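# Set up folding table and park utility cart

## Task

Get the folding table standing upright on its legs next to the wall, entirely within the blue tape with nothing crossing it; get the utility cart parked in the yellow bay with each of its four wheels fully inside the tape and none touching it. The coffee table must be upright when finished, the robot must not be tipped over or left leaning, and both placements must hold without the robot supporting them.

## Robot and tools

Robot: a Hello Robot Stretch 4 with a single arm. It has an omni-wheel base, a lift that rides up a mast, an arm that telescopes forward, a three-joint wrist (yaw, pitch, roll) and a two-finger gripper. It stands about 1.6 m tall; the base rim lies within 0.23 m of the base origin. Cameras on the robot: head_camera, head_left_camera, head_right_camera, wrist_camera. Something may occasionally nudge a loose object.

Frames: the base frame sits on the floor below the base centre, x ahead, y to the left, z up. hand_pose is reported in it (a point between the open fingertips; with all wrist joints at 0 its axes equal the base axes), though the printed value may be somewhat off. The odometry frame is the base frame as it was when the scene began.

execute_actions(actions, cameras): actions is a list holding one action or nothing (empty = only fetch state and pictures). cameras lists the names whose images come back; omitted, null or ["all"] gives all, [] gives none; a wrong name rejects the call. An action contains "base", "joints" or both, plus optional "pace" and "contact_limits"; alternatively just {"end_of_arm": "enable_torque"}, which revives wrist or gripper motors that shut off so they hold in place. Everything in one action starts together and may finish at different times.
- base: one command only, each a relative move from where the base last reported itself, not a pose. translate_m: straight drive in metres, + forward, -2 to 2. strafe_m: sideways in metres, + left, -2 to 2. rotate_rad: turn in place in radians, + counter-clockwise seen from above, -3.2 to 3.2.
- joints: a dict of absolute targets by name, for the one arm: lift_m 0 to 1.2 (m); arm_m 0 to 0.55 (m extension); wrist_yaw_rad -1.134 to 4.276 (0 ahead, + left, 3.14 stowed backward, over 3.4 the arm may block); wrist_pitch_rad -1.117 to 4.259 (0 level, 1.57 pointing down); wrist_roll_rad -1.117 to 4.259 (0 fingers level, + clockwise viewed from behind the gripper); gripper_m -0.038 to 0.141 (fingertip gap in m; negative squeezes tips together). Done tolerances: lift and arm ±0.004, yaw and roll ±0.02, pitch ±0.05, gripper ±0.004. Joint targets past a limit are clipped and reported; any other bad value or unknown key rejects the call and nothing moves. Parts left out of an action may still be driving toward an earlier target without the status showing it.
- pace: "slow", "default", "fast", "max"; base speed up to 0.1/0.3/0.4/0.6 m/s and turning 1/2/3/4 rad/s. With lift over 0.2 at the start of a base move, speed is further limited, down to 0.3 m/s and 1 rad/s at lift 1.2. Wrist speed does not depend on pace. An action may last at most 15 s.
- contact_limits: {"arm_m": value} from 0 (gentlest) to 0.75 (firmest), 0.5 if omitted; exceeding it stops the arm with contact_stop.
Example: {"base": {"translate_m": 0.3}, "joints": {"gripper_m": 0.05}, "pace": "fast"}. To unfold the wrist at the start, send lift_m 0.4 with wrist_yaw_rad 0 together. If a result reports a stop, the rest of that reply's motion, wait and finished_scene calls are skipped.

wait(seconds 0 to 10): commands nothing, then returns state and pictures. zoom_image(camera, region [x0,y0,x1,y1] in pixels, top-left origin, max 504x504): magnifies the latest full image of a camera. finished_scene(scene): ends the current scene (give its number) after the last command has been held; irreversible, and the result tells whether the task succeeded and gives the next task. A reply with no tool call ends everything.

Result lines: the pictures line gives the camera order of images. lidar_m: 12 distances in m from the base origin, 30-degree sectors, first straight ahead then counter-clockwise (4th left, 7th back, 10th right); "-" is nothing seen or closer than 0.25 m. It covers roughly 0.15 m up to robot height, so table tops register; it may miss glass, thin legs and things behind. wrist_depth_mm: 7x7 grid of median depths, 100 to 2000 mm, read from top left; "-" unknown; the robot's own body appears. base_odometry comes from wheel turns, so slip counts as motion; heading + left, -3.142 to 3.142. If turned_by_wheels and turned_by_imu differ by over about 0.1 rad, the base likely bumped or slipped and the heading is off by roughly their difference. base_tilt in degrees (forward, right positive) has a fixed bias up to about 1.5. motor_effort: percent of maximum, + toward larger joint values, peak in brackets (noisy); wheel_0, wheel_1, wheel_2 positive means turning right. on_its_own lists what you did not command; its "held at" is the held target, not the position.
Statuses: done; off_target (resting short, maybe still pushing); contact_stop_at_<key> (blocked, that part goes slack, a lift may sink, wheels may roll); limit_stop_at_<name>, including limit_stop_at_tilt (leaning over 6 degrees, lift/arm/wheels slack until it levels) and limit_stop_at_own_body (about to hit itself, often with pitch below -0.2 and roll below -0.4 or above 4; move away from the body); time_out; torque_fault (a wrist motor overloaded and went limp, e.g. gripper pressed by base or arm, or over about 2 kg held level; send enable_torque). After these, the old target is dropped; slack parts hold again once commanded.

Gripping: command a gap smaller than the object; smaller squeezes harder and pulls it toward the wrist by up to a third of the shortfall. Neither the reading nor done proves a grasp; at commands of 0 or more a firm grip shows in gripper_m effort. Stuck fingertips on a surface: raise the lift.

Avoid: turning or driving with over 1 kg held and arm_m above 0.2, especially fast; strong steady pushes or pulls, particularly with the gripper high or a high contact limit; dropping, slamming or hard hits; knocking the coffee table over; tipping the robot. The simulation continues while you think, with the robot holding its last command.

Each tool is called after "Emit:" as a command line: name --argument value for each argument, lists and objects as JSON in quotes; but a table of rows of numbers goes row by row, as --pt "numbers of a row", without its own name.

## Session

Emit:
execute_actions --actions '[]'

Scene clock: 0.00 s.
base_odometry: x=+0.000 y=+0.000 heading=+0.000 (m, m, rad; odometry frame)
turned_by_wheels: +0.000 (rad since the last result)
turned_by_imu: +0.000 (rad since the last result)
base_tilt: forward=-0.4 right=+0.0 (deg)
lidar_m: 0.89 1.05 1.60 1.54 1.56 1.11 1.08 1.11 1.01 0.95 1.00 1.52
base_status: not commanded
joint_positions: lift_m=+0.141 arm_m=+0.000 wrist_yaw_rad=+3.180 wrist_pitch_rad=-0.007 wrist_roll_rad=+0.010 gripper_m=+0.057
joint_status: not commanded
motor_effort: lift_m=+18 arm_m=+0 wrist_yaw_rad=-1 wrist_pitch_rad=-7 wrist_roll_rad=+1 gripper_m=+0 wheel_0=+0 wheel_1=+0 wheel_2=+0 (%)
hand_pose: x=-0.1207 y=+0.0763 z=+0.3218 quat_wxyz=(-0.019, +0.004, +0.005, +1.000) (m; base frame)
wrist_depth_mm: - - 137 1182 1118 1138 1098 / - - 137 1160 1160 1118 1098 / - 110 138 1160 1160 1138 1118 / 145 142 191 1205 1160 1138 1118 / 213 1255 1255 1205 1182 1138 1118 / 214 1078 199 1008 200 1118 1098 / 216 715 759 - 768 732 788
pictures: head_camera, head_left_camera, head_right_camera, wrist_camera
Images, in order (width x height): head_camera 420x560, head_left_camera 420x672, head_right_camera 420x672, wrist_camera 616x392.

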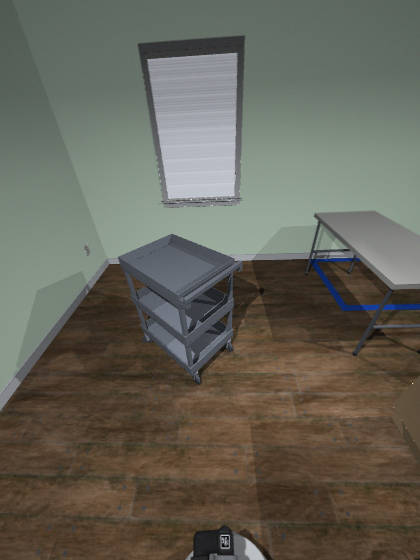

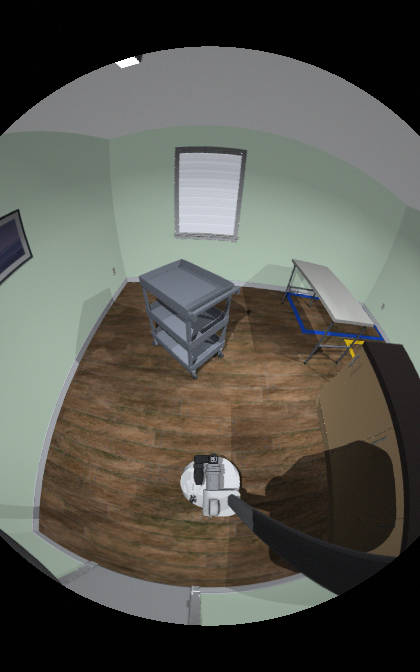

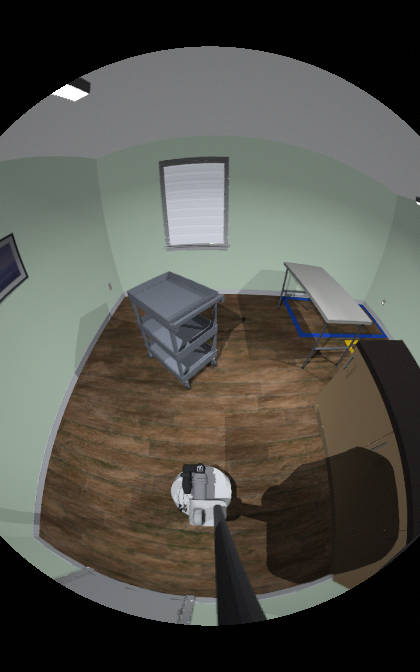

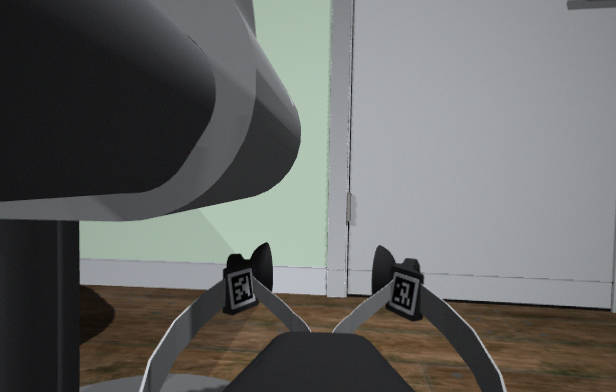

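Go get a look to the right.

Emit:
execute_actions --actions '[{"base":{"strafe_m":-0.45}}]' --cameras '[]'

Emit:
execute_actions --actions '[{"base":{"translate_m":0.9}}]' --cameras '[]'

Emit:
execute_actions --actions '[{"base":{"rotate_rad":-1.2}}]' --cameras '["head_camera","head_left_camera"]'

Scene clock: 6.33 s.
base_odometry: x=+0.000 y=-0.450 heading=+0.000 (m, m, rad; odometry frame)
turned_by_wheels: +0.000 (rad since the last result)
turned_by_imu: -0.004 (rad since the last result)
base_tilt: forward=-0.5 right=+0.0 (deg)
lidar_m: 1.25 1.07 2.06 1.98 1.52 1.15 1.09 0.73 0.54 0.50 0.54 0.76
base_status: done
joint_positions: lift_m=+0.141 arm_m=+0.000 wrist_yaw_rad=+3.180 wrist_pitch_rad=-0.007 wrist_roll_rad=+0.010 gripper_m=+0.057
joint_status: not commanded
motor_effort: lift_m=+18(18) arm_m=+0(0) wrist_yaw_rad=-2(1) wrist_pitch_rad=-7(6) wrist_roll_rad=-1(0) gripper_m=-2(2) wheel_0=+1(12) wheel_1=-2(13) wheel_2=+0(2) (%)
hand_pose: x=-0.1207 y=+0.0763 z=+0.3218 quat_wxyz=(-0.019, +0.004, +0.005, +1.000) (m; base frame)
wrist_depth_mm: - - 137 1182 1160 1118 1098 / - - 137 1205 1160 1138 1098 / - 110 138 1205 1182 1138 1118 / 145 142 190 1205 1182 1118 1118 / 213 1205 1255 1229 1205 1138 1138 / 215 1078 198 991 200 1118 1138 / 216 715 759 - 778 732 798
pictures: none
No camera images: the call's "cameras" was empty. Leave "cameras" out to get every camera's image.

Scene clock: 10.83 s.
base_odometry: x=+0.900 y=-0.450 heading=+0.000 (m, m, rad; odometry frame)
turned_by_wheels: +0.000 (rad since the last result)
turned_by_imu: -0.001 (rad since the last result)
base_tilt: forward=-0.5 right=+0.0 (deg)
lidar_m: 1.73 0.42 0.42 0.47 2.08 2.06 2.00 0.74 0.57 0.78 0.61 0.84
base_status: done
joint_positions: lift_m=+0.141 arm_m=+0.000 wrist_yaw_rad=+3.180 wrist_pitch_rad=-0.007 wrist_roll_rad=+0.010 gripper_m=+0.057
joint_status: not commanded
motor_effort: lift_m=+18(18) arm_m=+0(1) wrist_yaw_rad=-2(1) wrist_pitch_rad=-7(8) wrist_roll_rad=-2(0) gripper_m=-2(2) wheel_0=+4(11) wheel_1=+3(9) wheel_2=-3(14) (%)
hand_pose: x=-0.1207 y=+0.0763 z=+0.3218 quat_wxyz=(-0.019, +0.004, +0.005, +1.000) (m; base frame)
wrist_depth_mm: - - 137 - - 1983 1921 / - - 137 - - 1983 1921 / - 110 138 - - 1983 1983 / 145 142 191 - - - 1983 / 213 1229 1618 1863 1921 1983 1983 / 215 1078 199 1008 200 1118 1138 / 216 723 759 - 778 732 798
pictures: none
No camera images: the call's "cameras" was empty. Leave "cameras" out to get every camera's image.

Scene clock: 12.67 s.
base_odometry: x=+0.900 y=-0.450 heading=-1.199 (m, m, rad; odometry frame)
turned_by_wheels: -1.199 (rad since the last result)
turned_by_imu: -1.221 (rad since the last result)
base_tilt: forward=-0.3 right=+0.1 (deg)
lidar_m: 0.60 0.74 1.43 1.76 0.42 0.46 2.04 2.15 1.99 0.88 0.57 0.57
base_status: done
joint_positions: lift_m=+0.141 arm_m=+0.000 wrist_yaw_rad=+3.180 wrist_pitch_rad=-0.007 wrist_roll_rad=+0.010 gripper_m=+0.057
joint_status: not commanded
motor_effort: lift_m=+18(18) arm_m=-1(1) wrist_yaw_rad=-2(2) wrist_pitch_rad=-7(8) wrist_roll_rad=+1(3) gripper_m=-1(2) wheel_0=+5(10) wheel_1=+3(11) wheel_2=+4(14) (%)
hand_pose: x=-0.1207 y=+0.0763 z=+0.3218 quat_wxyz=(-0.019, +0.004, +0.005, +1.000) (m; base frame)
wrist_depth_mm: - - 137 - - 1808 1708 / - - 137 - - 597 462 / - 110 138 - - 661 668 / 146 142 190 - - 1863 1708 / 213 1863 1863 1983 1983 1808 1618 / 215 1078 198 991 200 559 691 / 216 715 750 - 732 647 469
pictures: head_camera, head_left_camera
Images, in order (width x height): head_camera 420x560, head_left_camera 420x672.

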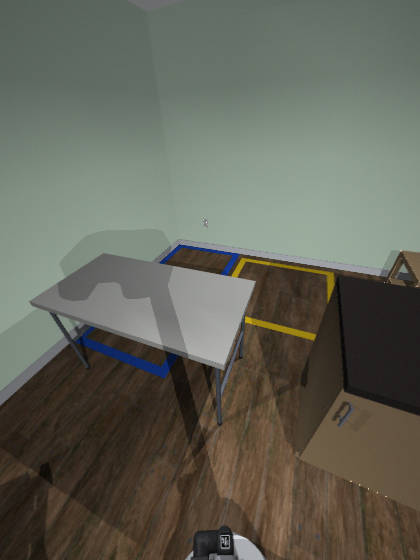

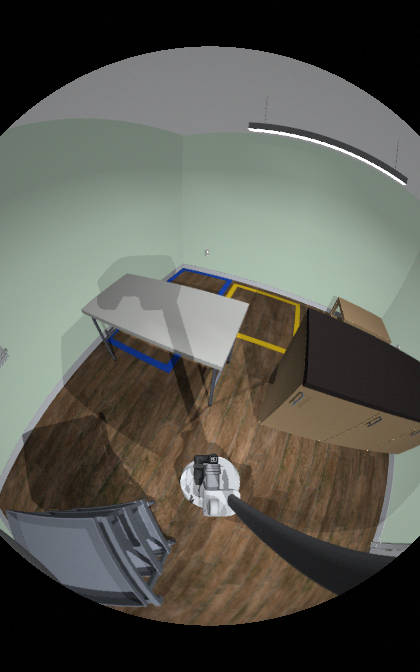

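Emit:
execute_actions --actions '[{"base":{"rotate_rad":-0.37}}]' --cameras '[]'

Emit:
execute_actions --actions '[{"base":{"strafe_m":0.3}}]' --cameras '[]'

Emit:
execute_actions --actions '[{"base":{"translate_m":0.9},"pace":"slow"}]' --cameras '["head_camera","head_left_camera"]'

Scene clock: 20.30 s.
base_odometry: x=+0.900 y=-0.450 heading=-1.568 (m, m, rad; odometry frame)
turned_by_wheels: -0.369 (rad since the last result)
turned_by_imu: -0.377 (rad since the last result)
base_tilt: forward=-0.4 right=+0.1 (deg)
lidar_m: 0.78 0.62 0.81 1.74 0.44 0.42 0.49 2.08 2.02 1.99 0.77 0.54
base_status: done
joint_positions: lift_m=+0.141 arm_m=+0.000 wrist_yaw_rad=+3.180 wrist_pitch_rad=-0.007 wrist_roll_rad=+0.010 gripper_m=+0.057
joint_status: not commanded
motor_effort: lift_m=+18(18) arm_m=+0(0) wrist_yaw_rad=-2(1) wrist_pitch_rad=-7(8) wrist_roll_rad=-1(0) gripper_m=-2(4) wheel_0=+4(10) wheel_1=+3(8) wheel_2=+4(12) (%)
hand_pose: x=-0.1207 y=+0.0763 z=+0.3218 quat_wxyz=(-0.019, +0.004, +0.005, +1.000) (m; base frame)
wrist_depth_mm: - - 137 - - 976 439 / - - 137 - 634 496 433 / - 110 138 699 707 683 449 / 145 142 191 - - - 1921 / 213 1808 1863 1464 1008 1042 917 / 215 1078 198 732 200 504 473 / 216 715 759 - 768 480 452
pictures: none
No camera images: the call's "cameras" was empty. Leave "cameras" out to get every camera's image.

Scene clock: 22.63 s.
base_odometry: x=+1.200 y=-0.449 heading=-1.568 (m, m, rad; odometry frame)
turned_by_wheels: +0.000 (rad since the last result)
turned_by_imu: +0.000 (rad since the last result)
base_tilt: forward=-0.5 right=+0.1 (deg)
lidar_m: 0.56 0.59 0.82 1.44 1.47 0.41 0.30 0.42 2.35 1.97 0.75 0.73
base_status: done
joint_positions: lift_m=+0.141 arm_m=+0.000 wrist_yaw_rad=+3.180 wrist_pitch_rad=-0.007 wrist_roll_rad=+0.010 gripper_m=+0.057
joint_status: not commanded
motor_effort: lift_m=+18(18) arm_m=-1(0) wrist_yaw_rad=-1(2) wrist_pitch_rad=-8(8) wrist_roll_rad=+0(1) gripper_m=-1(1) wheel_0=-2(11) wheel_1=+2(9) wheel_2=+0(3) (%)
hand_pose: x=-0.1207 y=+0.0763 z=+0.3218 quat_wxyz=(-0.019, +0.004, +0.005, +1.000) (m; base frame)
wrist_depth_mm: - - 137 866 991 1983 1921 / - - 137 452 544 1921 1921 / - 110 138 459 699 842 1921 / 146 142 190 - - - 1983 / 213 1863 842 976 1008 1537 1983 / 215 1060 199 469 200 878 1138 / 216 707 759 - 778 723 798
pictures: none
No camera images: the call's "cameras" was empty. Leave "cameras" out to get every camera's image.

action 0: "base": translate_m = 0.9 would last too long for one action: at the pace "slow" translate_m can be at most 0.766 in either direction: name a faster pace, or command the rest in another action

Emit:
execute_actions --actions '[{"base":{"translate_m":0.9}}]' --cameras '["head_camera","head_left_camera"]'

Scene clock: 29.23 s.
base_odometry: x=+1.203 y=-1.349 heading=-1.568 (m, m, rad; odometry frame)
turned_by_wheels: +0.000 (rad since the last result)
turned_by_imu: -0.003 (rad since the last result)
base_tilt: forward=-0.5 right=+0.0 (deg)
lidar_m: 0.25 0.25 0.25 0.25 0.51 1.73 1.22 3.03 0.51 0.49 0.51 0.25
base_status: done
joint_positions: lift_m=+0.141 arm_m=+0.000 wrist_yaw_rad=+3.180 wrist_pitch_rad=-0.007 wrist_roll_rad=+0.010 gripper_m=+0.057
joint_status: not commanded
motor_effort: lift_m=+18(18) arm_m=-1(0) wrist_yaw_rad=-2(1) wrist_pitch_rad=-7(6) wrist_roll_rad=-1(1) gripper_m=-1(0) wheel_0=+5(6) wheel_1=+4(8) wheel_2=-8(15) (%)
hand_pose: x=-0.1207 y=+0.0763 z=+0.3218 quat_wxyz=(-0.019, +0.004, +0.005, +1.000) (m; base frame)
wrist_depth_mm: - - 137 - - - - / - - 137 1430 1756 - - / - 110 138 1336 1756 - - / 146 142 190 - - - - / 213 1808 1921 1464 1708 1983 - / 215 1078 198 1008 200 1118 1138 / 216 715 759 - 778 732 798
pictures: head_camera, head_left_camera
Images, in order (width x height): head_camera 420x560, head_left_camera 420x672.

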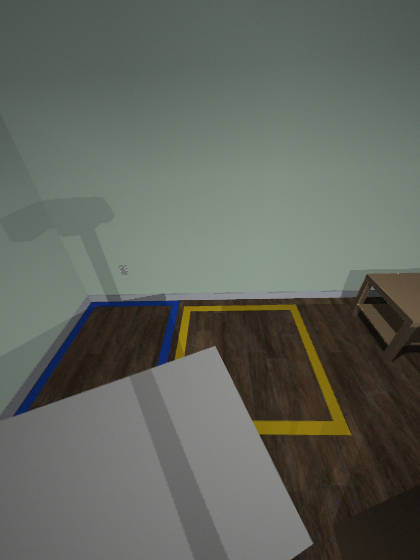

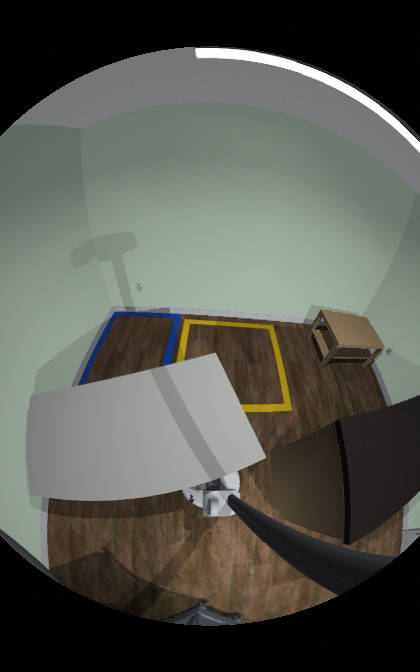

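Working; continue.

Emit:
execute_actions --actions '[{"base":{"translate_m":0.7}}]' --cameras '["head_left_camera"]'

Scene clock: 34.90 s.
base_odometry: x=+1.205 y=-2.048 heading=-1.567 (m, m, rad; odometry frame)
turned_by_wheels: +0.000 (rad since the last result)
turned_by_imu: +0.000 (rad since the last result)
base_tilt: forward=-0.6 right=+0.2 (deg)
lidar_m: 0.25 0.25 0.25 0.25 0.25 0.25 1.96 0.71 0.69 1.44 0.25 0.25
base_status: done
joint_positions: lift_m=+0.141 arm_m=+0.000 wrist_yaw_rad=+3.180 wrist_pitch_rad=-0.007 wrist_roll_rad=+0.010 gripper_m=+0.057
joint_status: not commanded
motor_effort: lift_m=+18(18) arm_m=-1(0) wrist_yaw_rad=-1(2) wrist_pitch_rad=-6(7) wrist_roll_rad=+1(0) gripper_m=-2(2) wheel_0=+5(12) wheel_1=+6(10) wheel_2=-7(23) (%)
hand_pose: x=-0.1207 y=+0.0764 z=+0.3217 quat_wxyz=(-0.019, +0.003, +0.005, +1.000) (m; base frame)
wrist_depth_mm: - - 137 - - - - / - - 137 - - - - / - 110 139 - - - - / 146 142 191 - - - - / 213 1060 1863 1921 1921 - 1756 / 215 991 198 1008 200 1118 1138 / 216 715 759 - 768 732 788
pictures: head_left_camera
Images, in order (width x height): head_left_camera 420x672.

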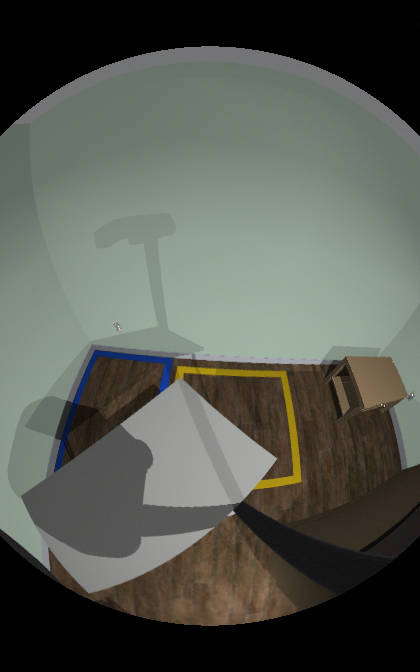

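Now push left.

Emit:
execute_actions --actions '[{"base":{"strafe_m":0.45}}]' --cameras '["head_left_camera"]'

Scene clock: 39.20 s.
base_odometry: x=+1.654 y=-2.046 heading=-1.567 (m, m, rad; odometry frame)
turned_by_wheels: +0.000 (rad since the last result)
turned_by_imu: +0.001 (rad since the last result)
base_tilt: forward=-0.4 right=+0.1 (deg)
lidar_m: 0.25 0.25 0.25 0.25 0.25 0.25 0.25 1.33 1.06 1.75 0.25 0.25
base_status: done
joint_positions: lift_m=+0.141 arm_m=+0.000 wrist_yaw_rad=+3.180 wrist_pitch_rad=-0.007 wrist_roll_rad=+0.010 gripper_m=+0.057
joint_status: not commanded
motor_effort: lift_m=+18(18) arm_m=+0(1) wrist_yaw_rad=-1(1) wrist_pitch_rad=-7(7) wrist_roll_rad=-1(1) gripper_m=-1(3) wheel_0=-7(17) wheel_1=+8(21) wheel_2=+0(5) (%)
hand_pose: x=-0.1207 y=+0.0764 z=+0.3217 quat_wxyz=(-0.019, +0.003, +0.005, +1.000) (m; base frame)
wrist_depth_mm: - - 137 - - - 1576 / - - 137 - - - 1576 / - 110 138 - - - 1537 / 146 142 190 - - - 1430 / 213 1808 1863 1921 1983 1921 1537 / 214 1060 198 991 200 1042 1160 / 217 715 759 - 778 732 798
pictures: head_left_camera
Images, in order (width x height): head_left_camera 420x672.

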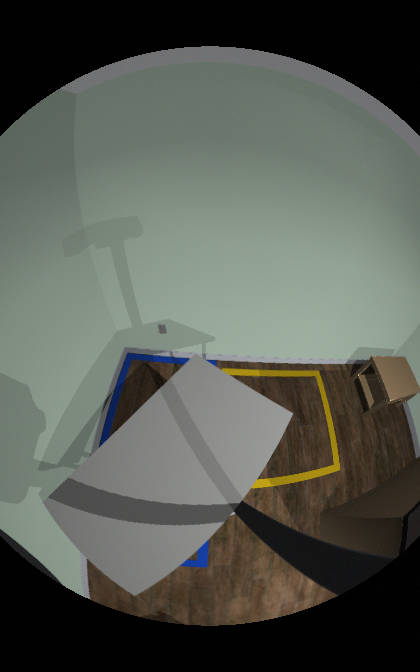

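Emit:
execute_actions --actions '[{"base":{"strafe_m":-0.65}}]' --cameras '[]'

Emit:
execute_actions --actions '[{"base":{"translate_m":0.4}}]' --cameras '[]'

Emit:
execute_actions --actions '[{"base":{"strafe_m":0.7}}]' --cameras '["head_left_camera"]'

Scene clock: 47.60 s.
base_odometry: x=+1.004 y=-2.049 heading=-1.567 (m, m, rad; odometry frame)
turned_by_wheels: +0.000 (rad since the last result)
turned_by_imu: -0.004 (rad since the last result)
base_tilt: forward=-0.5 right=+0.1 (deg)
lidar_m: 1.15 0.42 0.41 0.45 0.65 2.38 1.98 0.54 0.63 1.43 1.11 1.21
base_status: done
joint_positions: lift_m=+0.141 arm_m=+0.000 wrist_yaw_rad=+3.180 wrist_pitch_rad=-0.007 wrist_roll_rad=+0.010 gripper_m=+0.057
joint_status: not commanded
motor_effort: lift_m=+18(18) arm_m=-1(1) wrist_yaw_rad=-1(0) wrist_pitch_rad=-7(7) wrist_roll_rad=+0(1) gripper_m=-2(1) wheel_0=+2(13) wheel_1=-3(11) wheel_2=+0(0) (%)
hand_pose: x=-0.1207 y=+0.0764 z=+0.3217 quat_wxyz=(-0.019, +0.003, +0.005, +1.000) (m; base frame)
wrist_depth_mm: - - 137 - - - - / - - 137 - - - - / - 110 138 - - - - / 146 142 191 - - - - / 213 707 1078 1921 1921 1983 - / 215 715 198 1008 200 1138 1160 / 216 615 759 - 778 741 788
pictures: none
No camera images: the call's "cameras" was empty. Leave "cameras" out to get every camera's image.

Scene clock: 50.43 s.
base_odometry: x=+1.006 y=-2.449 heading=-1.567 (m, m, rad; odometry frame)
turned_by_wheels: +0.000 (rad since the last result)
turned_by_imu: -0.001 (rad since the last result)
base_tilt: forward=-0.4 right=+0.0 (deg)
lidar_m: 0.73 0.80 0.60 0.27 0.33 1.19 1.13 0.88 1.24 1.04 1.08 0.79
base_status: done
joint_positions: lift_m=+0.141 arm_m=+0.000 wrist_yaw_rad=+3.180 wrist_pitch_rad=-0.007 wrist_roll_rad=+0.010 gripper_m=+0.057
joint_status: not commanded
motor_effort: lift_m=+18(18) arm_m=+0(1) wrist_yaw_rad=-1(2) wrist_pitch_rad=-6(7) wrist_roll_rad=+1(1) gripper_m=-3(1) wheel_0=+3(6) wheel_1=+3(7) wheel_2=-2(13) (%)
hand_pose: x=-0.1207 y=+0.0764 z=+0.3217 quat_wxyz=(-0.019, +0.003, +0.005, +1.000) (m; base frame)
wrist_depth_mm: - - 137 - - - - / - - 137 - - - - / - 110 138 - - - - / 145 142 191 - - - - / 213 1025 1118 1863 1921 - - / 214 1025 199 1008 200 1138 1138 / 216 715 759 - 778 723 798
pictures: none
No camera images: the call's "cameras" was empty. Leave "cameras" out to get every camera's image.

Scene clock: 54.10 s.
base_odometry: x=+1.705 y=-2.446 heading=-1.567 (m, m, rad; odometry frame)
turned_by_wheels: +0.000 (rad since the last result)
turned_by_imu: +0.000 (rad since the last result)
base_tilt: forward=-0.4 right=+0.1 (deg)
lidar_m: 0.76 0.81 0.95 0.25 0.25 0.28 2.37 1.43 1.30 1.74 1.10 0.81
base_status: done
joint_positions: lift_m=+0.141 arm_m=+0.000 wrist_yaw_rad=+3.180 wrist_pitch_rad=-0.007 wrist_roll_rad=+0.010 gripper_m=+0.057
joint_status: not commanded
motor_effort: lift_m=+18(18) arm_m=-1(0) wrist_yaw_rad=-2(1) wrist_pitch_rad=-8(8) wrist_roll_rad=-1(0) gripper_m=-3(2) wheel_0=-7(26) wheel_1=+6(19) wheel_2=+3(8) (%)
hand_pose: x=-0.1207 y=+0.0764 z=+0.3217 quat_wxyz=(-0.019, +0.003, +0.005, +1.000) (m; base frame)
wrist_depth_mm: - - 137 - - 809 820 / - - 137 - - - 1281 / - 110 138 - - - 1430 / 146 142 191 - - - 1430 / 213 1863 1863 1863 1661 1921 1430 / 215 1060 198 991 200 1118 1118 / 216 715 759 - 768 732 798
pictures: head_left_camera
Images, in order (width x height): head_left_camera 420x672.

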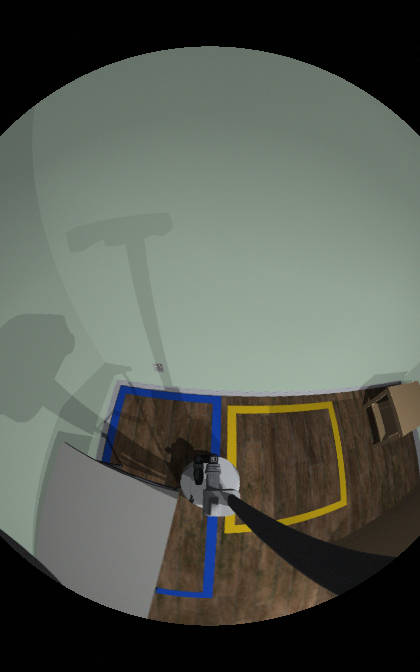

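Emit:
execute_actions --actions '[{"base":{"strafe_m":-0.3}}]' --cameras '[]'

Emit:
execute_actions --actions '[{"base":{"translate_m":-1.9},"pace":"fast"}]' --cameras '[]'

Emit:
execute_actions --actions '[{"base":{"strafe_m":0.8}}]' --cameras '["head_camera","head_left_camera"]'

Scene clock: 61.53 s.
base_odometry: x=+1.406 y=-2.447 heading=-1.567 (m, m, rad; odometry frame)
turned_by_wheels: +0.000 (rad since the last result)
turned_by_imu: -0.003 (rad since the last result)
base_tilt: forward=-0.4 right=+0.2 (deg)
lidar_m: 0.76 0.80 1.13 0.45 0.49 0.78 2.34 1.13 1.22 1.45 1.08 0.80
base_status: done
joint_positions: lift_m=+0.141 arm_m=+0.000 wrist_yaw_rad=+3.180 wrist_pitch_rad=-0.007 wrist_roll_rad=+0.010 gripper_m=+0.057
joint_status: not commanded
motor_effort: lift_m=+18(18) arm_m=+0(1) wrist_yaw_rad=-2(1) wrist_pitch_rad=-7(7) wrist_roll_rad=+2(0) gripper_m=+0(1) wheel_0=+1(11) wheel_1=-3(15) wheel_2=+0(2) (%)
hand_pose: x=-0.1207 y=+0.0764 z=+0.3217 quat_wxyz=(-0.019, +0.003, +0.005, +1.000) (m; base frame)
wrist_depth_mm: - - 136 - - - 946 / - - 136 - - - 1708 / - 110 138 - - - 1808 / 146 142 191 - - - 1863 / 213 1430 1863 1921 1921 1921 1756 / 216 1078 198 991 200 1118 1138 / 216 715 759 - 768 732 788
pictures: none
No camera images: the call's "cameras" was empty. Leave "cameras" out to get every camera's image.

Scene clock: 67.57 s.
base_odometry: x=+1.399 y=-0.547 heading=-1.567 (m, m, rad; odometry frame)
turned_by_wheels: +0.000 (rad since the last result)
turned_by_imu: -0.003 (rad since the last result)
base_tilt: forward=-0.3 right=+0.1 (deg)
lidar_m: 1.88 0.94 0.99 1.24 1.28 0.90 0.46 0.42 2.53 1.67 0.81 0.99
base_status: done
joint_positions: lift_m=+0.141 arm_m=+0.000 wrist_yaw_rad=+3.180 wrist_pitch_rad=-0.007 wrist_roll_rad=+0.010 gripper_m=+0.057
joint_status: not commanded
motor_effort: lift_m=+18(18) arm_m=+0(0) wrist_yaw_rad=-2(1) wrist_pitch_rad=-7(6) wrist_roll_rad=-1(1) gripper_m=-3(2) wheel_0=-2(9) wheel_1=-4(12) wheel_2=+2(19) (%)
hand_pose: x=-0.1207 y=+0.0764 z=+0.3217 quat_wxyz=(-0.019, +0.003, +0.005, +1.000) (m; base frame)
wrist_depth_mm: - - 137 991 1078 - - / - - 137 1255 - - - / - 110 138 741 960 - - / 145 142 191 - - - 1983 / 214 931 991 1138 976 1983 1808 / 215 866 198 759 200 1138 1138 / 216 723 715 - 768 732 798
pictures: none
No camera images: the call's "cameras" was empty. Leave "cameras" out to get every camera's image.

Scene clock: 71.57 s.
base_odometry: x=+2.199 y=-0.544 heading=-1.567 (m, m, rad; odometry frame)
turned_by_wheels: +0.000 (rad since the last result)
turned_by_imu: +0.002 (rad since the last result)
base_tilt: forward=-0.4 right=+0.0 (deg)
lidar_m: 0.69 0.63 0.47 0.44 0.48 0.62 2.01 0.98 0.95 1.67 1.54 2.77
base_status: done
joint_positions: lift_m=+0.141 arm_m=+0.000 wrist_yaw_rad=+3.180 wrist_pitch_rad=-0.007 wrist_roll_rad=+0.010 gripper_m=+0.057
joint_status: not commanded
motor_effort: lift_m=+18(18) arm_m=-1(1) wrist_yaw_rad=-1(2) wrist_pitch_rad=-8(8) wrist_roll_rad=-1(1) gripper_m=-1(1) wheel_0=-2(7) wheel_1=+2(11) wheel_2=+0(1) (%)
hand_pose: x=-0.1207 y=+0.0764 z=+0.3217 quat_wxyz=(-0.019, +0.003, +0.005, +1.000) (m; base frame)
wrist_depth_mm: - - 137 - - 1025 654 / - - 137 - - 1060 647 / - 110 138 - - 1060 661 / 146 142 191 - - 1042 654 / 213 1618 1808 1863 1708 1025 654 / 215 1060 199 991 200 917 640 / 216 715 759 - 768 732 615
pictures: head_camera, head_left_camera
Images, in order (width x height): head_camera 420x560, head_left_camera 420x672.

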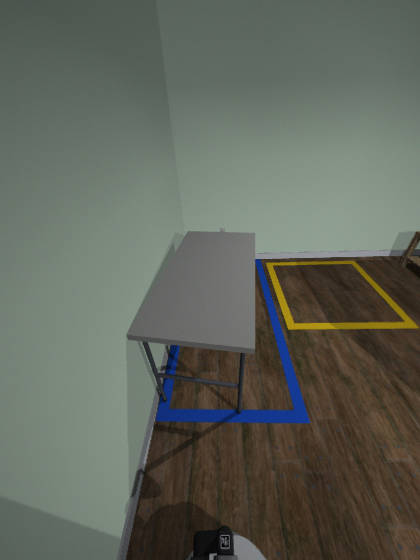

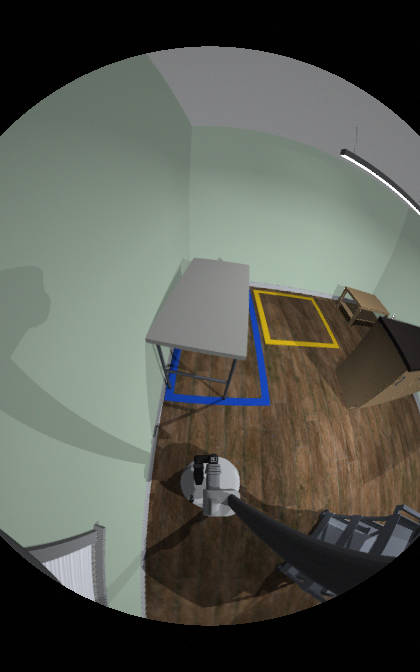

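Emit:
execute_actions --actions '[{"base":{"strafe_m":0.1}}]' --cameras '[]'

Emit:
execute_actions --actions '[{"base":{"translate_m":0.9}}]' --cameras '[]'

Emit:
execute_actions --actions '[{"base":{"strafe_m":-0.15}}]' --cameras '[]'

Emit:
execute_actions --actions '[{"base":{"translate_m":-0.8}}]' --cameras '["head_camera"]'

Scene clock: 77.90 s.
base_odometry: x=+2.299 y=-0.544 heading=-1.567 (m, m, rad; odometry frame)
turned_by_wheels: +0.000 (rad since the last result)
turned_by_imu: -0.001 (rad since the last result)
base_tilt: forward=-0.5 right=+0.0 (deg)
lidar_m: 0.70 0.50 0.36 0.34 0.36 0.46 1.59 1.04 1.03 1.68 1.66 0.71
base_status: done
joint_positions: lift_m=+0.141 arm_m=+0.000 wrist_yaw_rad=+3.180 wrist_pitch_rad=-0.007 wrist_roll_rad=+0.010 gripper_m=+0.057
joint_status: not commanded
motor_effort: lift_m=+18(18) arm_m=-1(1) wrist_yaw_rad=-2(1) wrist_pitch_rad=-7(8) wrist_roll_rad=+0(1) gripper_m=-1(2) wheel_0=-1(12) wheel_1=+4(12) wheel_2=+0(1) (%)
hand_pose: x=-0.1207 y=+0.0764 z=+0.3217 quat_wxyz=(-0.019, +0.003, +0.005, +1.000) (m; base frame)
wrist_depth_mm: - - 137 - - 798 496 / - - 137 - - 778 488 / - 110 138 - - 778 484 / 146 142 191 - - 768 484 / 213 1863 1921 1921 1499 759 484 / 215 1078 198 1008 200 699 480 / 216 715 759 - 768 609 480
pictures: none
No camera images: the call's "cameras" was empty. Leave "cameras" out to get every camera's image.

Scene clock: 82.37 s.
base_odometry: x=+2.302 y=-1.444 heading=-1.567 (m, m, rad; odometry frame)
turned_by_wheels: +0.000 (rad since the last result)
turned_by_imu: +0.004 (rad since the last result)
base_tilt: forward=-0.3 right=+0.0 (deg)
lidar_m: 0.25 0.25 0.29 0.31 0.34 0.49 1.34 1.68 1.66 1.57 0.25 0.25
base_status: done
joint_positions: lift_m=+0.142 arm_m=+0.000 wrist_yaw_rad=+3.179 wrist_pitch_rad=-0.007 wrist_roll_rad=+0.010 gripper_m=+0.057
joint_status: not commanded
motor_effort: lift_m=+16(18) arm_m=+1(4) wrist_yaw_rad=+0(3) wrist_pitch_rad=-7(8) wrist_roll_rad=+0(1) gripper_m=-1(2) wheel_0=+5(10) wheel_1=+7(15) wheel_2=-9(24) (%)
hand_pose: x=-0.1209 y=+0.0765 z=+0.3219 quat_wxyz=(-0.019, +0.004, +0.005, +1.000) (m; base frame)
wrist_depth_mm: - - 137 - - 741 455 / - - 137 - - 723 452 / - 110 138 - - 715 449 / 145 142 191 - - 715 445 / 213 1863 1863 1921 1499 707 442 / 215 1078 199 1025 200 640 442 / 216 715 759 - 768 564 439
pictures: none
No camera images: the call's "cameras" was empty. Leave "cameras" out to get every camera's image.

Scene clock: 84.10 s.
base_odometry: x=+2.152 y=-1.444 heading=-1.567 (m, m, rad; odometry frame)
turned_by_wheels: +0.000 (rad since the last result)
turned_by_imu: +0.000 (rad since the last result)
base_tilt: forward=-0.4 right=+0.1 (deg)
lidar_m: 0.25 0.25 0.29 0.45 0.49 0.70 1.84 1.59 1.49 1.43 2.43 0.25
base_status: done
joint_positions: lift_m=+0.142 arm_m=+0.000 wrist_yaw_rad=+3.180 wrist_pitch_rad=-0.007 wrist_roll_rad=+0.010 gripper_m=+0.057
joint_status: not commanded
motor_effort: lift_m=+16(16) arm_m=+0(0) wrist_yaw_rad=-2(0) wrist_pitch_rad=-6(6) wrist_roll_rad=-1(1) gripper_m=-1(3) wheel_0=+7(18) wheel_1=-3(10) wheel_2=-1(11) (%)
hand_pose: x=-0.1209 y=+0.0763 z=+0.3219 quat_wxyz=(-0.019, +0.004, +0.005, +1.000) (m; base frame)
wrist_depth_mm: - - 136 - - 1160 707 / - - 136 - - 1160 699 / - 110 138 - - 1160 691 / 145 142 190 - - 1138 691 / 213 1618 1863 1863 1808 1118 683 / 215 1060 199 991 200 960 691 / 216 723 759 - 778 741 661
pictures: none
No camera images: the call's "cameras" was empty. Leave "cameras" out to get every camera's image.

Scene clock: 88.27 s.
base_odometry: x=+2.149 y=-0.644 heading=-1.567 (m, m, rad; odometry frame)
turned_by_wheels: +0.000 (rad since the last result)
turned_by_imu: -0.002 (rad since the last result)
base_tilt: forward=-0.5 right=+0.0 (deg)
lidar_m: 0.93 0.69 0.52 0.47 0.53 0.69 2.16 1.00 1.00 1.48 1.48 2.67
base_status: done
joint_positions: lift_m=+0.142 arm_m=+0.000 wrist_yaw_rad=+3.180 wrist_pitch_rad=-0.007 wrist_roll_rad=+0.010 gripper_m=+0.057
joint_status: not commanded
motor_effort: lift_m=+16(16) arm_m=+1(0) wrist_yaw_rad=-2(3) wrist_pitch_rad=-7(6) wrist_roll_rad=+1(1) gripper_m=-2(3) wheel_0=-3(7) wheel_1=-3(6) wheel_2=+1(19) (%)
hand_pose: x=-0.1209 y=+0.0763 z=+0.3219 quat_wxyz=(-0.019, +0.004, +0.005, +1.000) (m; base frame)
wrist_depth_mm: - - 137 - - 1182 750 / - - 137 - - 1229 741 / - 110 138 - - 1205 732 / 145 142 190 - - 1182 732 / 213 1182 1808 1921 1863 1182 723 / 214 1060 198 1008 200 1008 732 / 216 715 768 - 768 732 707
pictures: head_camera
Images, in order (width x height): head_camera 420x560.

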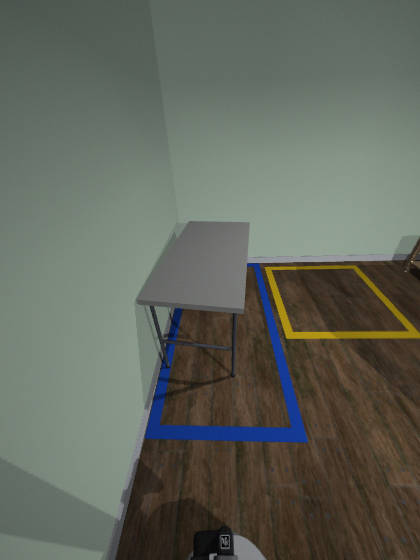

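Emit:
execute_actions --actions '[{"base":{"strafe_m":0.1},"joints":{"lift_m":0.35,"wrist_yaw_rad":0,"gripper_m":0}}]' --cameras '[]'

Emit:
execute_actions --actions '[{"base":{"translate_m":0.55},"joints":{"arm_m":0.25}}]' --cameras '["head_camera"]'

Scene clock: 95.83 s.
base_odometry: x=+2.249 y=-0.644 heading=-1.567 (m, m, rad; odometry frame)
turned_by_wheels: +0.000 (rad since the last result)
turned_by_imu: -0.001 (rad since the last result)
base_tilt: forward=-0.3 right=+0.1 (deg)
lidar_m: 0.94 0.56 0.39 0.39 0.43 0.55 1.81 1.08 1.06 1.57 1.58 2.68
base_status: done
joint_positions: lift_m=+0.350 arm_m=+0.000 wrist_yaw_rad=+0.001 wrist_pitch_rad=-0.007 wrist_roll_rad=+0.010 gripper_m=+0.000
joint_status: all done
motor_effort: lift_m=+20(21) arm_m=+0(0) wrist_yaw_rad=-4(9) wrist_pitch_rad=-7(7) wrist_roll_rad=+0(1) gripper_m=-3(2) wheel_0=-1(8) wheel_1=+3(10) wheel_2=+0(2) (%)
hand_pose: x=+0.4592 y=-0.0873 z=+0.5301 quat_wxyz=(+1.000, +0.005, -0.004, +0.000) (m; base frame)
wrist_depth_mm: 634 891 1576 - - - - / 634 842 1430 - - - - / 634 842 1281 1255 - - - / 640 854 1576 - - - - / 640 866 1618 1921 - - - / 640 866 831 206 187 1708 1756 / 647 866 1098 - 1182 1098 1205
pictures: none
No camera images: the call's "cameras" was empty. Leave "cameras" out to get every camera's image.

Scene clock: 99.13 s.
base_odometry: x=+2.252 y=-1.194 heading=-1.566 (m, m, rad; odometry frame)
turned_by_wheels: +0.000 (rad since the last result)
turned_by_imu: -0.001 (rad since the last result)
base_tilt: forward=-0.5 right=+0.2 (deg)
lidar_m: 0.41 0.46 0.40 0.36 0.38 0.58 1.67 1.44 3.46 1.53 2.62 0.41
base_status: done
joint_positions: lift_m=+0.350 arm_m=+0.249 wrist_yaw_rad=+0.000 wrist_pitch_rad=-0.007 wrist_roll_rad=+0.010 gripper_m=+0.000
joint_status: all done
motor_effort: lift_m=+20(20) arm_m=+6(8) wrist_yaw_rad=-2(3) wrist_pitch_rad=-6(8) wrist_roll_rad=-1(0) gripper_m=-3(3) wheel_0=+4(7) wheel_1=+3(7) wheel_2=-2(16) (%)
hand_pose: x=+0.7082 y=-0.0874 z=+0.5302 quat_wxyz=(+1.000, +0.005, -0.004, +0.000) (m; base frame)
wrist_depth_mm: 324 317 310 307 304 303 303 / 535 517 504 492 488 480 1464 / 609 854 1255 1576 1499 1499 1464 / 609 854 1366 1576 1537 1537 1464 / 603 878 1397 1576 1576 1537 1499 / 609 866 1160 206 187 1537 1499 / 621 831 1098 - 1118 1078 1205
pictures: head_camera
Images, in order (width x height): head_camera 420x560.

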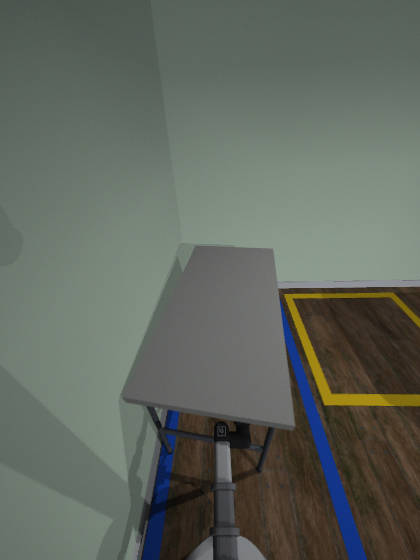

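Emit:
execute_actions --actions '[{"joints":{"arm_m":0.38}}]' --cameras '[]'

Emit:
execute_actions --actions '[{"base":{"strafe_m":-0.27},"pace":"slow"}]' --cameras '["head_camera"]'

Scene clock: 103.10 s.
base_odometry: x=+2.252 y=-1.194 heading=-1.566 (m, m, rad; odometry frame)
turned_by_wheels: +0.000 (rad since the last result)
turned_by_imu: -0.001 (rad since the last result)
base_tilt: forward=-0.5 right=+0.1 (deg)
lidar_m: 0.40 0.46 0.39 0.36 0.40 0.57 1.63 1.45 3.48 1.54 2.63 0.42
base_status: not commanded
joint_positions: lift_m=+0.350 arm_m=+0.379 wrist_yaw_rad=+0.000 wrist_pitch_rad=-0.007 wrist_roll_rad=+0.010 gripper_m=+0.000
joint_status: all done
motor_effort: lift_m=+20(20) arm_m=+7(6) wrist_yaw_rad=-2(1) wrist_pitch_rad=-8(6) wrist_roll_rad=+0(1) gripper_m=-3(5) wheel_0=+3(3) wheel_1=+4(3) wheel_2=-2(2) (%)
hand_pose: x=+0.8382 y=-0.0874 z=+0.5302 quat_wxyz=(+1.000, +0.005, -0.004, +0.000) (m; base frame)
wrist_depth_mm: 322 317 312 307 306 303 304 / 554 512 504 492 488 480 1366 / 603 854 1205 1397 1397 1397 1366 / 603 854 1336 1464 1430 1397 1366 / 603 866 1336 1430 1430 1397 1397 / 609 866 1025 206 187 1397 1397 / 609 809 1098 - 1182 1098 1205
pictures: none
No camera images: the call's "cameras" was empty. Leave "cameras" out to get every camera's image.

Scene clock: 106.93 s.
base_odometry: x=+1.982 y=-1.195 heading=-1.565 (m, m, rad; odometry frame)
turned_by_wheels: +0.001 (rad since the last result)
turned_by_imu: +0.000 (rad since the last result)
base_tilt: forward=-0.5 right=+0.2 (deg)
lidar_m: 0.39 0.44 0.63 0.65 0.68 0.97 1.47 1.27 3.19 1.26 1.33 2.10
base_status: done
joint_positions: lift_m=+0.350 arm_m=+0.379 wrist_yaw_rad=+0.000 wrist_pitch_rad=-0.007 wrist_roll_rad=+0.010 gripper_m=+0.000
joint_status: not commanded
motor_effort: lift_m=+20(20) arm_m=+5(7) wrist_yaw_rad=-2(1) wrist_pitch_rad=-6(6) wrist_roll_rad=-1(0) gripper_m=-5(4) wheel_0=+13(16) wheel_1=-3(12) wheel_2=+4(4) (%)
hand_pose: x=+0.8385 y=-0.0874 z=+0.5302 quat_wxyz=(+1.000, +0.005, -0.004, +0.000) (m; base frame)
wrist_depth_mm: 324 317 310 309 1366 1336 1308 / 530 517 504 492 1366 1366 1366 / 946 1182 1430 1430 1397 1397 1336 / 946 1255 1464 1464 1397 1397 1366 / 946 1255 1464 1430 1430 1430 1366 / 946 1281 1397 206 187 1397 1366 / 960 1098 1098 - 1182 1098 1205
pictures: head_camera
Images, in order (width x height): head_camera 420x560.

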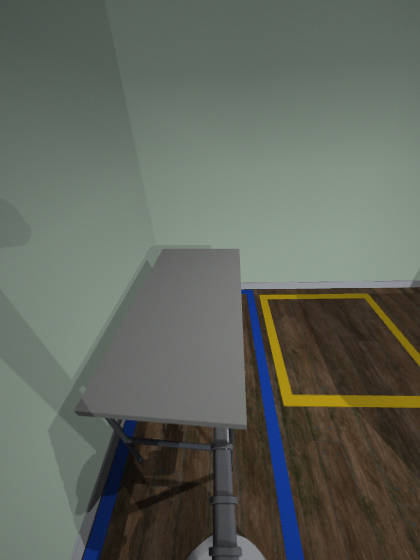

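Emit:
execute_actions --actions '[{"base":{"strafe_m":0.05},"joints":{"arm_m":0}}]' --cameras '[]'

Emit:
execute_actions --actions '[{"base":{"translate_m":-2},"joints":{"wrist_yaw_rad":3.14},"pace":"fast"}]' --cameras '[]'

Emit:
execute_actions --actions '[{"base":{"translate_m":-0.25},"joints":{"lift_m":0.15}}]' --cameras '[]'

Emit:
execute_actions --actions '[{"base":{"strafe_m":-0.75}}]' --cameras '["head_camera"]'

Scene clock: 115.13 s.
base_odometry: x=+2.032 y=-1.195 heading=-1.565 (m, m, rad; odometry frame)
turned_by_wheels: +0.001 (rad since the last result)
turned_by_imu: -0.002 (rad since the last result)
base_tilt: forward=-0.4 right=+0.1 (deg)
lidar_m: 0.25 0.25 0.27 0.60 0.63 0.90 1.54 1.30 3.23 1.30 1.38 0.25
base_status: done
joint_positions: lift_m=+0.350 arm_m=+0.074 wrist_yaw_rad=+0.002 wrist_pitch_rad=-0.007 wrist_roll_rad=+0.010 gripper_m=+0.000
joint_status: arm_m contact_stop (moved -0.305 of -0.379)
on_its_own: arm_m is slack since a contact_stop (your +0.000 is given up)
motor_effort: lift_m=+19(20) arm_m=+0(30) wrist_yaw_rad=-9(96) wrist_pitch_rad=-7(9) wrist_roll_rad=+0(0) gripper_m=-4(4) wheel_0=+1(10) wheel_1=+2(11) wheel_2=+4(11) (%)
hand_pose: x=+0.5341 y=-0.0867 z=+0.5302 quat_wxyz=(+1.000, +0.005, -0.004, +0.001) (m; base frame)
wrist_depth_mm: 319 314 307 303 300 1618 1618 / 525 508 496 488 480 1661 1661 / 891 1205 1661 1708 1661 1661 1661 / 904 1255 1756 1756 1708 1661 1661 / 904 1255 1756 1756 1708 1661 1661 / 904 1281 1098 205 187 1708 1661 / 904 1098 1098 - 1182 1118 1205
pictures: none
No camera images: the call's "cameras" was empty. Leave "cameras" out to get every camera's image.

not run: a stop came earlier in this reply.

not run: a stop came earlier in this reply.

not run: a stop came earlier in this reply.

Dragged the table; free it, then repush.

Emit:
execute_actions --actions '[{"base":{"strafe_m":0.15},"pace":"slow"}]' --cameras '[]'

Emit:
execute_actions --actions '[{"base":{"translate_m":0.2},"joints":{"arm_m":0},"pace":"slow"}]' --cameras '[]'

Emit:
execute_actions --actions '[{"base":{"translate_m":-0.8}}]' --cameras '["head_camera"]'

Scene clock: 122.27 s.
base_odometry: x=+2.182 y=-1.194 heading=-1.565 (m, m, rad; odometry frame)
turned_by_wheels: +0.000 (rad since the last result)
turned_by_imu: -0.001 (rad since the last result)
base_tilt: forward=-0.5 right=+0.1 (deg)
lidar_m: 0.25 0.25 0.30 0.44 0.48 0.67 2.10 1.41 3.41 1.46 0.25 0.25
base_status: done
joint_positions: lift_m=+0.350 arm_m=+0.074 wrist_yaw_rad=+0.001 wrist_pitch_rad=-0.007 wrist_roll_rad=+0.010 gripper_m=+0.000
joint_status: not commanded
on_its_own: arm_m is slack since a contact_stop (your +0.000 is given up)
motor_effort: lift_m=+19(19) arm_m=+0(0) wrist_yaw_rad=-4(9) wrist_pitch_rad=-7(7) wrist_roll_rad=+0(0) gripper_m=-3(5) wheel_0=-3(11) wheel_1=+6(11) wheel_2=+0(4) (%)
hand_pose: x=+0.5339 y=-0.0873 z=+0.5302 quat_wxyz=(+1.000, +0.005, -0.004, +0.000) (m; base frame)
wrist_depth_mm: 320 314 307 304 301 301 301 / 647 508 496 488 484 477 1661 / 699 991 1430 1708 1708 1661 1661 / 699 991 1537 1756 1756 1661 1661 / 715 1008 1576 1708 1708 1661 1661 / 707 1008 1078 206 187 1661 1661 / 715 946 1078 - 1182 1098 1229
pictures: none
No camera images: the call's "cameras" was empty. Leave "cameras" out to get every camera's image.

Scene clock: 125.53 s.
base_odometry: x=+2.183 y=-1.394 heading=-1.564 (m, m, rad; odometry frame)
turned_by_wheels: +0.000 (rad since the last result)
turned_by_imu: -0.001 (rad since the last result)
base_tilt: forward=-0.5 right=+0.0 (deg)
lidar_m: 0.25 0.25 0.25 0.25 0.47 0.67 1.89 1.57 1.51 0.25 0.25 0.25
base_status: done
joint_positions: lift_m=+0.350 arm_m=+0.001 wrist_yaw_rad=+0.000 wrist_pitch_rad=-0.007 wrist_roll_rad=+0.010 gripper_m=+0.000
joint_status: all done
motor_effort: lift_m=+19(19) arm_m=-7(7) wrist_yaw_rad=-3(3) wrist_pitch_rad=-7(6) wrist_roll_rad=+0(0) gripper_m=-4(3) wheel_0=+4(9) wheel_1=+4(8) wheel_2=-6(11) (%)
hand_pose: x=+0.4606 y=-0.0873 z=+0.5302 quat_wxyz=(+1.000, +0.005, -0.004, +0.000) (m; base frame)
wrist_depth_mm: 319 312 306 301 300 298 298 / 668 504 492 484 477 477 1499 / 691 976 1397 1618 1576 1537 1499 / 691 991 1537 1618 1618 1576 1537 / 699 991 1576 1618 1618 1576 1537 / 699 1008 960 206 187 1576 1576 / 707 917 1118 - 1160 1098 1229
pictures: none
No camera images: the call's "cameras" was empty. Leave "cameras" out to get every camera's image.

Scene clock: 129.70 s.
base_odometry: x=+2.178 y=-0.594 heading=-1.565 (m, m, rad; odometry frame)
turned_by_wheels: +0.000 (rad since the last result)
turned_by_imu: -0.002 (rad since the last result)
base_tilt: forward=-0.4 right=+0.0 (deg)
lidar_m: 0.77 0.65 0.48 0.46 0.50 0.65 2.10 0.98 0.98 1.53 1.52 0.77
base_status: done
joint_positions: lift_m=+0.350 arm_m=+0.001 wrist_yaw_rad=+0.000 wrist_pitch_rad=-0.007 wrist_roll_rad=+0.010 gripper_m=+0.000
joint_status: not commanded
motor_effort: lift_m=+19(19) arm_m=-6(6) wrist_yaw_rad=-2(3) wrist_pitch_rad=-6(6) wrist_roll_rad=+0(1) gripper_m=-5(4) wheel_0=-3(5) wheel_1=-3(7) wheel_2=+3(10) (%)
hand_pose: x=+0.4606 y=-0.0873 z=+0.5302 quat_wxyz=(+1.000, +0.005, -0.004, +0.000) (m; base frame)
wrist_depth_mm: 723 1025 1756 - - - - / 723 647 574 554 539 - - / 723 1025 1336 1255 1182 - - / 732 1025 1808 - - - - / 732 1025 1808 - - - - / 732 917 621 206 187 1708 1708 / 750 917 1078 - 574 1098 1229
pictures: head_camera
Images, in order (width x height): head_camera 420x560.

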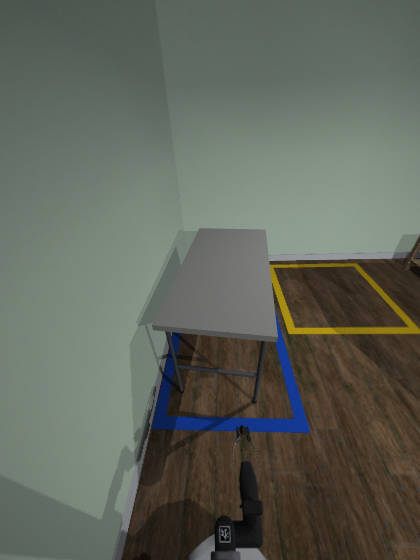

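Edge marginal; push with lift low.

Emit:
execute_actions --actions '[{"joints":{"wrist_yaw_rad":3.14}}]' --cameras '[]'

Emit:
execute_actions --actions '[{"base":{"translate_m":0.8},"joints":{"lift_m":0.14}}]' --cameras '[]'

Emit:
execute_actions --actions '[{"base":{"translate_m":-1.2},"pace":"fast"}]' --cameras '["head_camera"]'

Emit:
execute_actions --actions '[{"base":{"translate_m":-1.25},"pace":"fast"}]' --cameras '[]'

Emit:
execute_actions --actions '[{"base":{"strafe_m":-0.9}}]' --cameras '["head_camera"]'

Scene clock: 136.90 s.
base_odometry: x=+2.178 y=-0.594 heading=-1.565 (m, m, rad; odometry frame)
turned_by_wheels: +0.000 (rad since the last result)
turned_by_imu: -0.002 (rad since the last result)
base_tilt: forward=-0.5 right=-0.1 (deg)
lidar_m: 0.77 0.67 0.49 0.45 0.49 0.64 2.10 0.98 0.98 1.53 1.53 0.79
base_status: not commanded
joint_positions: lift_m=+0.350 arm_m=+0.001 wrist_yaw_rad=+3.139 wrist_pitch_rad=-0.007 wrist_roll_rad=+0.010 gripper_m=+0.000
joint_status: all done
motor_effort: lift_m=+19(19) arm_m=-6(7) wrist_yaw_rad=+1(5) wrist_pitch_rad=-6(6) wrist_roll_rad=+0(1) gripper_m=-4(3) wheel_0=-3(3) wheel_1=-3(3) wheel_2=+3(3) (%)
hand_pose: x=-0.1163 y=+0.0881 z=+0.5302 quat_wxyz=(+0.001, +0.004, +0.005, +1.000) (m; base frame)
wrist_depth_mm: - 140 140 - - 1025 603 / - 109 141 - - 976 640 / - 116 142 - - 1008 654 / 145 144 251 - - 1008 647 / 226 - - - - 991 647 / 226 1537 1430 206 187 991 627 / 229 1118 1118 - 1205 788 634
pictures: none
No camera images: the call's "cameras" was empty. Leave "cameras" out to get every camera's image.

Scene clock: 141.07 s.
base_odometry: x=+2.183 y=-1.393 heading=-1.564 (m, m, rad; odometry frame)
turned_by_wheels: +0.000 (rad since the last result)
turned_by_imu: +0.001 (rad since the last result)
base_tilt: forward=-0.4 right=+0.1 (deg)
lidar_m: 0.25 0.25 0.27 0.44 0.48 0.67 1.88 1.57 1.52 1.47 0.25 0.25
base_status: done
joint_positions: lift_m=+0.140 arm_m=+0.000 wrist_yaw_rad=+3.139 wrist_pitch_rad=-0.007 wrist_roll_rad=+0.010 gripper_m=+0.000
joint_status: all done
motor_effort: lift_m=+17(17) arm_m=+1(6) wrist_yaw_rad=+0(3) wrist_pitch_rad=-7(8) wrist_roll_rad=+1(0) gripper_m=-4(3) wheel_0=+6(10) wheel_1=+7(10) wheel_2=-9(13) (%)
hand_pose: x=-0.1176 y=+0.0880 z=+0.3204 quat_wxyz=(+0.001, +0.004, +0.005, +1.000) (m; base frame)
wrist_depth_mm: - 138 139 - - 960 609 / - 109 139 - - 960 621 / - 116 141 - - 960 615 / 144 143 250 - - 931 609 / 225 1618 1863 1921 1661 931 609 / 226 1060 917 206 187 891 609 / 228 750 707 - 768 715 585
pictures: none
No camera images: the call's "cameras" was empty. Leave "cameras" out to get every camera's image.

Scene clock: 145.37 s.
base_odometry: x=+2.176 y=-0.193 heading=-1.565 (m, m, rad; odometry frame)
turned_by_wheels: +0.000 (rad since the last result)
turned_by_imu: -0.002 (rad since the last result)
base_tilt: forward=-0.4 right=+0.1 (deg)
lidar_m: 1.32 0.68 0.47 0.42 0.46 0.68 1.70 0.71 0.71 0.82 1.69 3.13
base_status: done
joint_positions: lift_m=+0.140 arm_m=+0.000 wrist_yaw_rad=+3.140 wrist_pitch_rad=-0.007 wrist_roll_rad=+0.010 gripper_m=+0.000
joint_status: not commanded
motor_effort: lift_m=+17(17) arm_m=+1(1) wrist_yaw_rad=+0(0) wrist_pitch_rad=-5(7) wrist_roll_rad=-1(0) gripper_m=-3(3) wheel_0=-2(6) wheel_1=-3(10) wheel_2=+1(16) (%)
hand_pose: x=-0.1176 y=+0.0880 z=+0.3204 quat_wxyz=(+0.001, +0.004, +0.005, +1.000) (m; base frame)
wrist_depth_mm: - 138 139 1808 1756 1078 668 / - 109 139 1808 1756 1060 661 / - 116 141 1808 1756 1042 676 / 144 143 252 1863 1808 1042 676 / 225 1863 1863 1756 1708 1025 676 / 227 1060 917 206 187 946 654 / 228 759 715 - 768 707 634
pictures: head_camera
Images, in order (width x height): head_camera 420x560.

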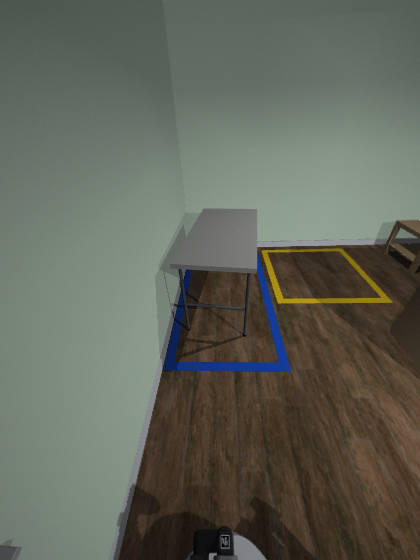

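Scene clock: 149.77 s.
base_odometry: x=+2.169 y=+1.056 heading=-1.565 (m, m, rad; odometry frame)
turned_by_wheels: +0.000 (rad since the last result)
turned_by_imu: -0.002 (rad since the last result)
base_tilt: forward=-0.2 right=+0.0 (deg)
lidar_m: 1.85 0.69 0.54 0.51 0.54 0.46 0.45 0.45 0.64 2.02 0.85 0.84
base_status: done
joint_positions: lift_m=+0.140 arm_m=+0.000 wrist_yaw_rad=+3.140 wrist_pitch_rad=-0.007 wrist_roll_rad=+0.010 gripper_m=+0.000
joint_status: not commanded
motor_effort: lift_m=+17(17) arm_m=+1(1) wrist_yaw_rad=-1(0) wrist_pitch_rad=-6(5) wrist_roll_rad=+0(0) gripper_m=-5(4) wheel_0=-3(12) wheel_1=-3(11) wheel_2=+2(13) (%)
hand_pose: x=-0.1176 y=+0.0880 z=+0.3204 quat_wxyz=(+0.001, +0.004, +0.005, +1.000) (m; base frame)
wrist_depth_mm: - 138 139 559 549 544 535 / - 109 139 564 554 544 539 / - 116 141 569 554 549 539 / 144 142 251 569 564 549 544 / 225 597 585 569 564 559 544 / 227 603 585 206 187 559 544 / 228 591 585 - 569 559 554
pictures: none
No camera images: the call's "cameras" was empty. Leave "cameras" out to get every camera's image.

Scene clock: 154.10 s.
base_odometry: x=+1.269 y=+1.051 heading=-1.565 (m, m, rad; odometry frame)
turned_by_wheels: +0.000 (rad since the last result)
turned_by_imu: -0.004 (rad since the last result)
base_tilt: forward=-0.6 right=-0.1 (deg)
lidar_m: 0.39 0.48 1.44 1.41 0.69 0.48 0.46 0.49 0.67 2.15 2.40 0.72
base_status: done
joint_positions: lift_m=+0.140 arm_m=+0.000 wrist_yaw_rad=+3.140 wrist_pitch_rad=-0.007 wrist_roll_rad=+0.010 gripper_m=+0.000
joint_status: not commanded
motor_effort: lift_m=+17(17) arm_m=+1(1) wrist_yaw_rad=+0(1) wrist_pitch_rad=-7(7) wrist_roll_rad=-1(0) gripper_m=-5(3) wheel_0=+2(12) wheel_1=-2(14) wheel_2=+0(6) (%)
hand_pose: x=-0.1176 y=+0.0880 z=+0.3204 quat_wxyz=(+0.001, +0.004, +0.005, +1.000) (m; base frame)
wrist_depth_mm: - 139 139 591 580 569 564 / - 109 139 591 585 569 559 / - 116 141 591 585 574 564 / 144 143 251 603 591 580 569 / 224 627 615 603 585 580 574 / 227 627 609 206 187 585 580 / 228 621 609 - 591 574 580
pictures: head_camera
Images, in order (width x height): head_camera 420x560.

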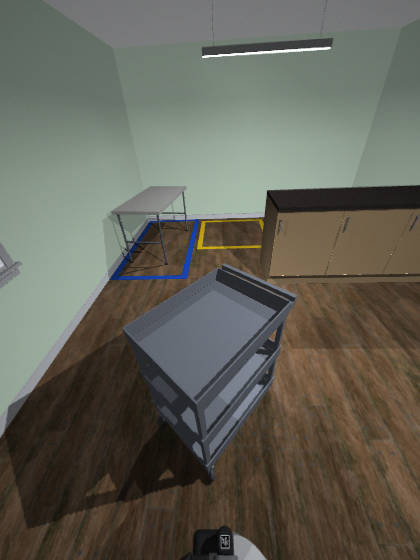

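Table good. Push cart.

Emit:
execute_actions --actions '[{"base":{"translate_m":0.8}}]' --cameras '["head_camera"]'

Scene clock: 160.90 s.
base_odometry: x=+1.274 y=+0.252 heading=-1.565 (m, m, rad; odometry frame)
turned_by_wheels: +0.000 (rad since the last result)
turned_by_imu: -0.002 (rad since the last result)
base_tilt: forward=-0.5 right=+0.0 (deg)
lidar_m: 0.25 0.27 1.40 1.36 1.48 1.32 1.29 1.34 1.88 2.30 0.26 0.25
base_status: done
joint_positions: lift_m=+0.140 arm_m=+0.000 wrist_yaw_rad=+3.140 wrist_pitch_rad=-0.007 wrist_roll_rad=+0.010 gripper_m=+0.000
joint_status: not commanded
motor_effort: lift_m=+17(17) arm_m=+1(1) wrist_yaw_rad=-2(6) wrist_pitch_rad=-7(7) wrist_roll_rad=+0(1) gripper_m=-3(4) wheel_0=+5(16) wheel_1=+4(16) wheel_2=-8(23) (%)
hand_pose: x=-0.1176 y=+0.0878 z=+0.3203 quat_wxyz=(+0.001, +0.004, +0.005, +1.000) (m; base frame)
wrist_depth_mm: - 138 139 1366 1336 1336 1281 / - 109 139 1397 1366 1336 1308 / - 116 141 1397 1366 1366 1336 / 144 143 249 1397 1397 1336 1336 / 225 1464 1430 1397 1366 1366 1336 / 227 1078 917 206 187 1118 1138 / 228 759 715 - 768 707 788
pictures: head_camera
Images, in order (width x height): head_camera 420x560.

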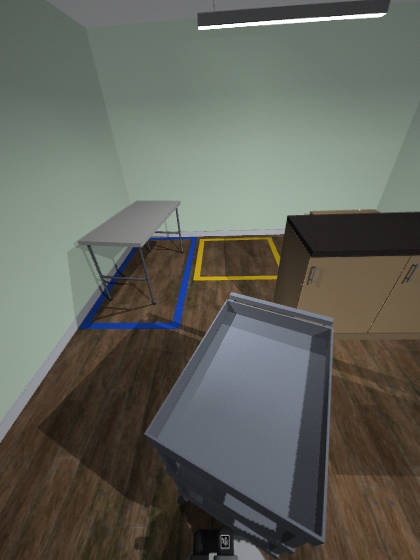

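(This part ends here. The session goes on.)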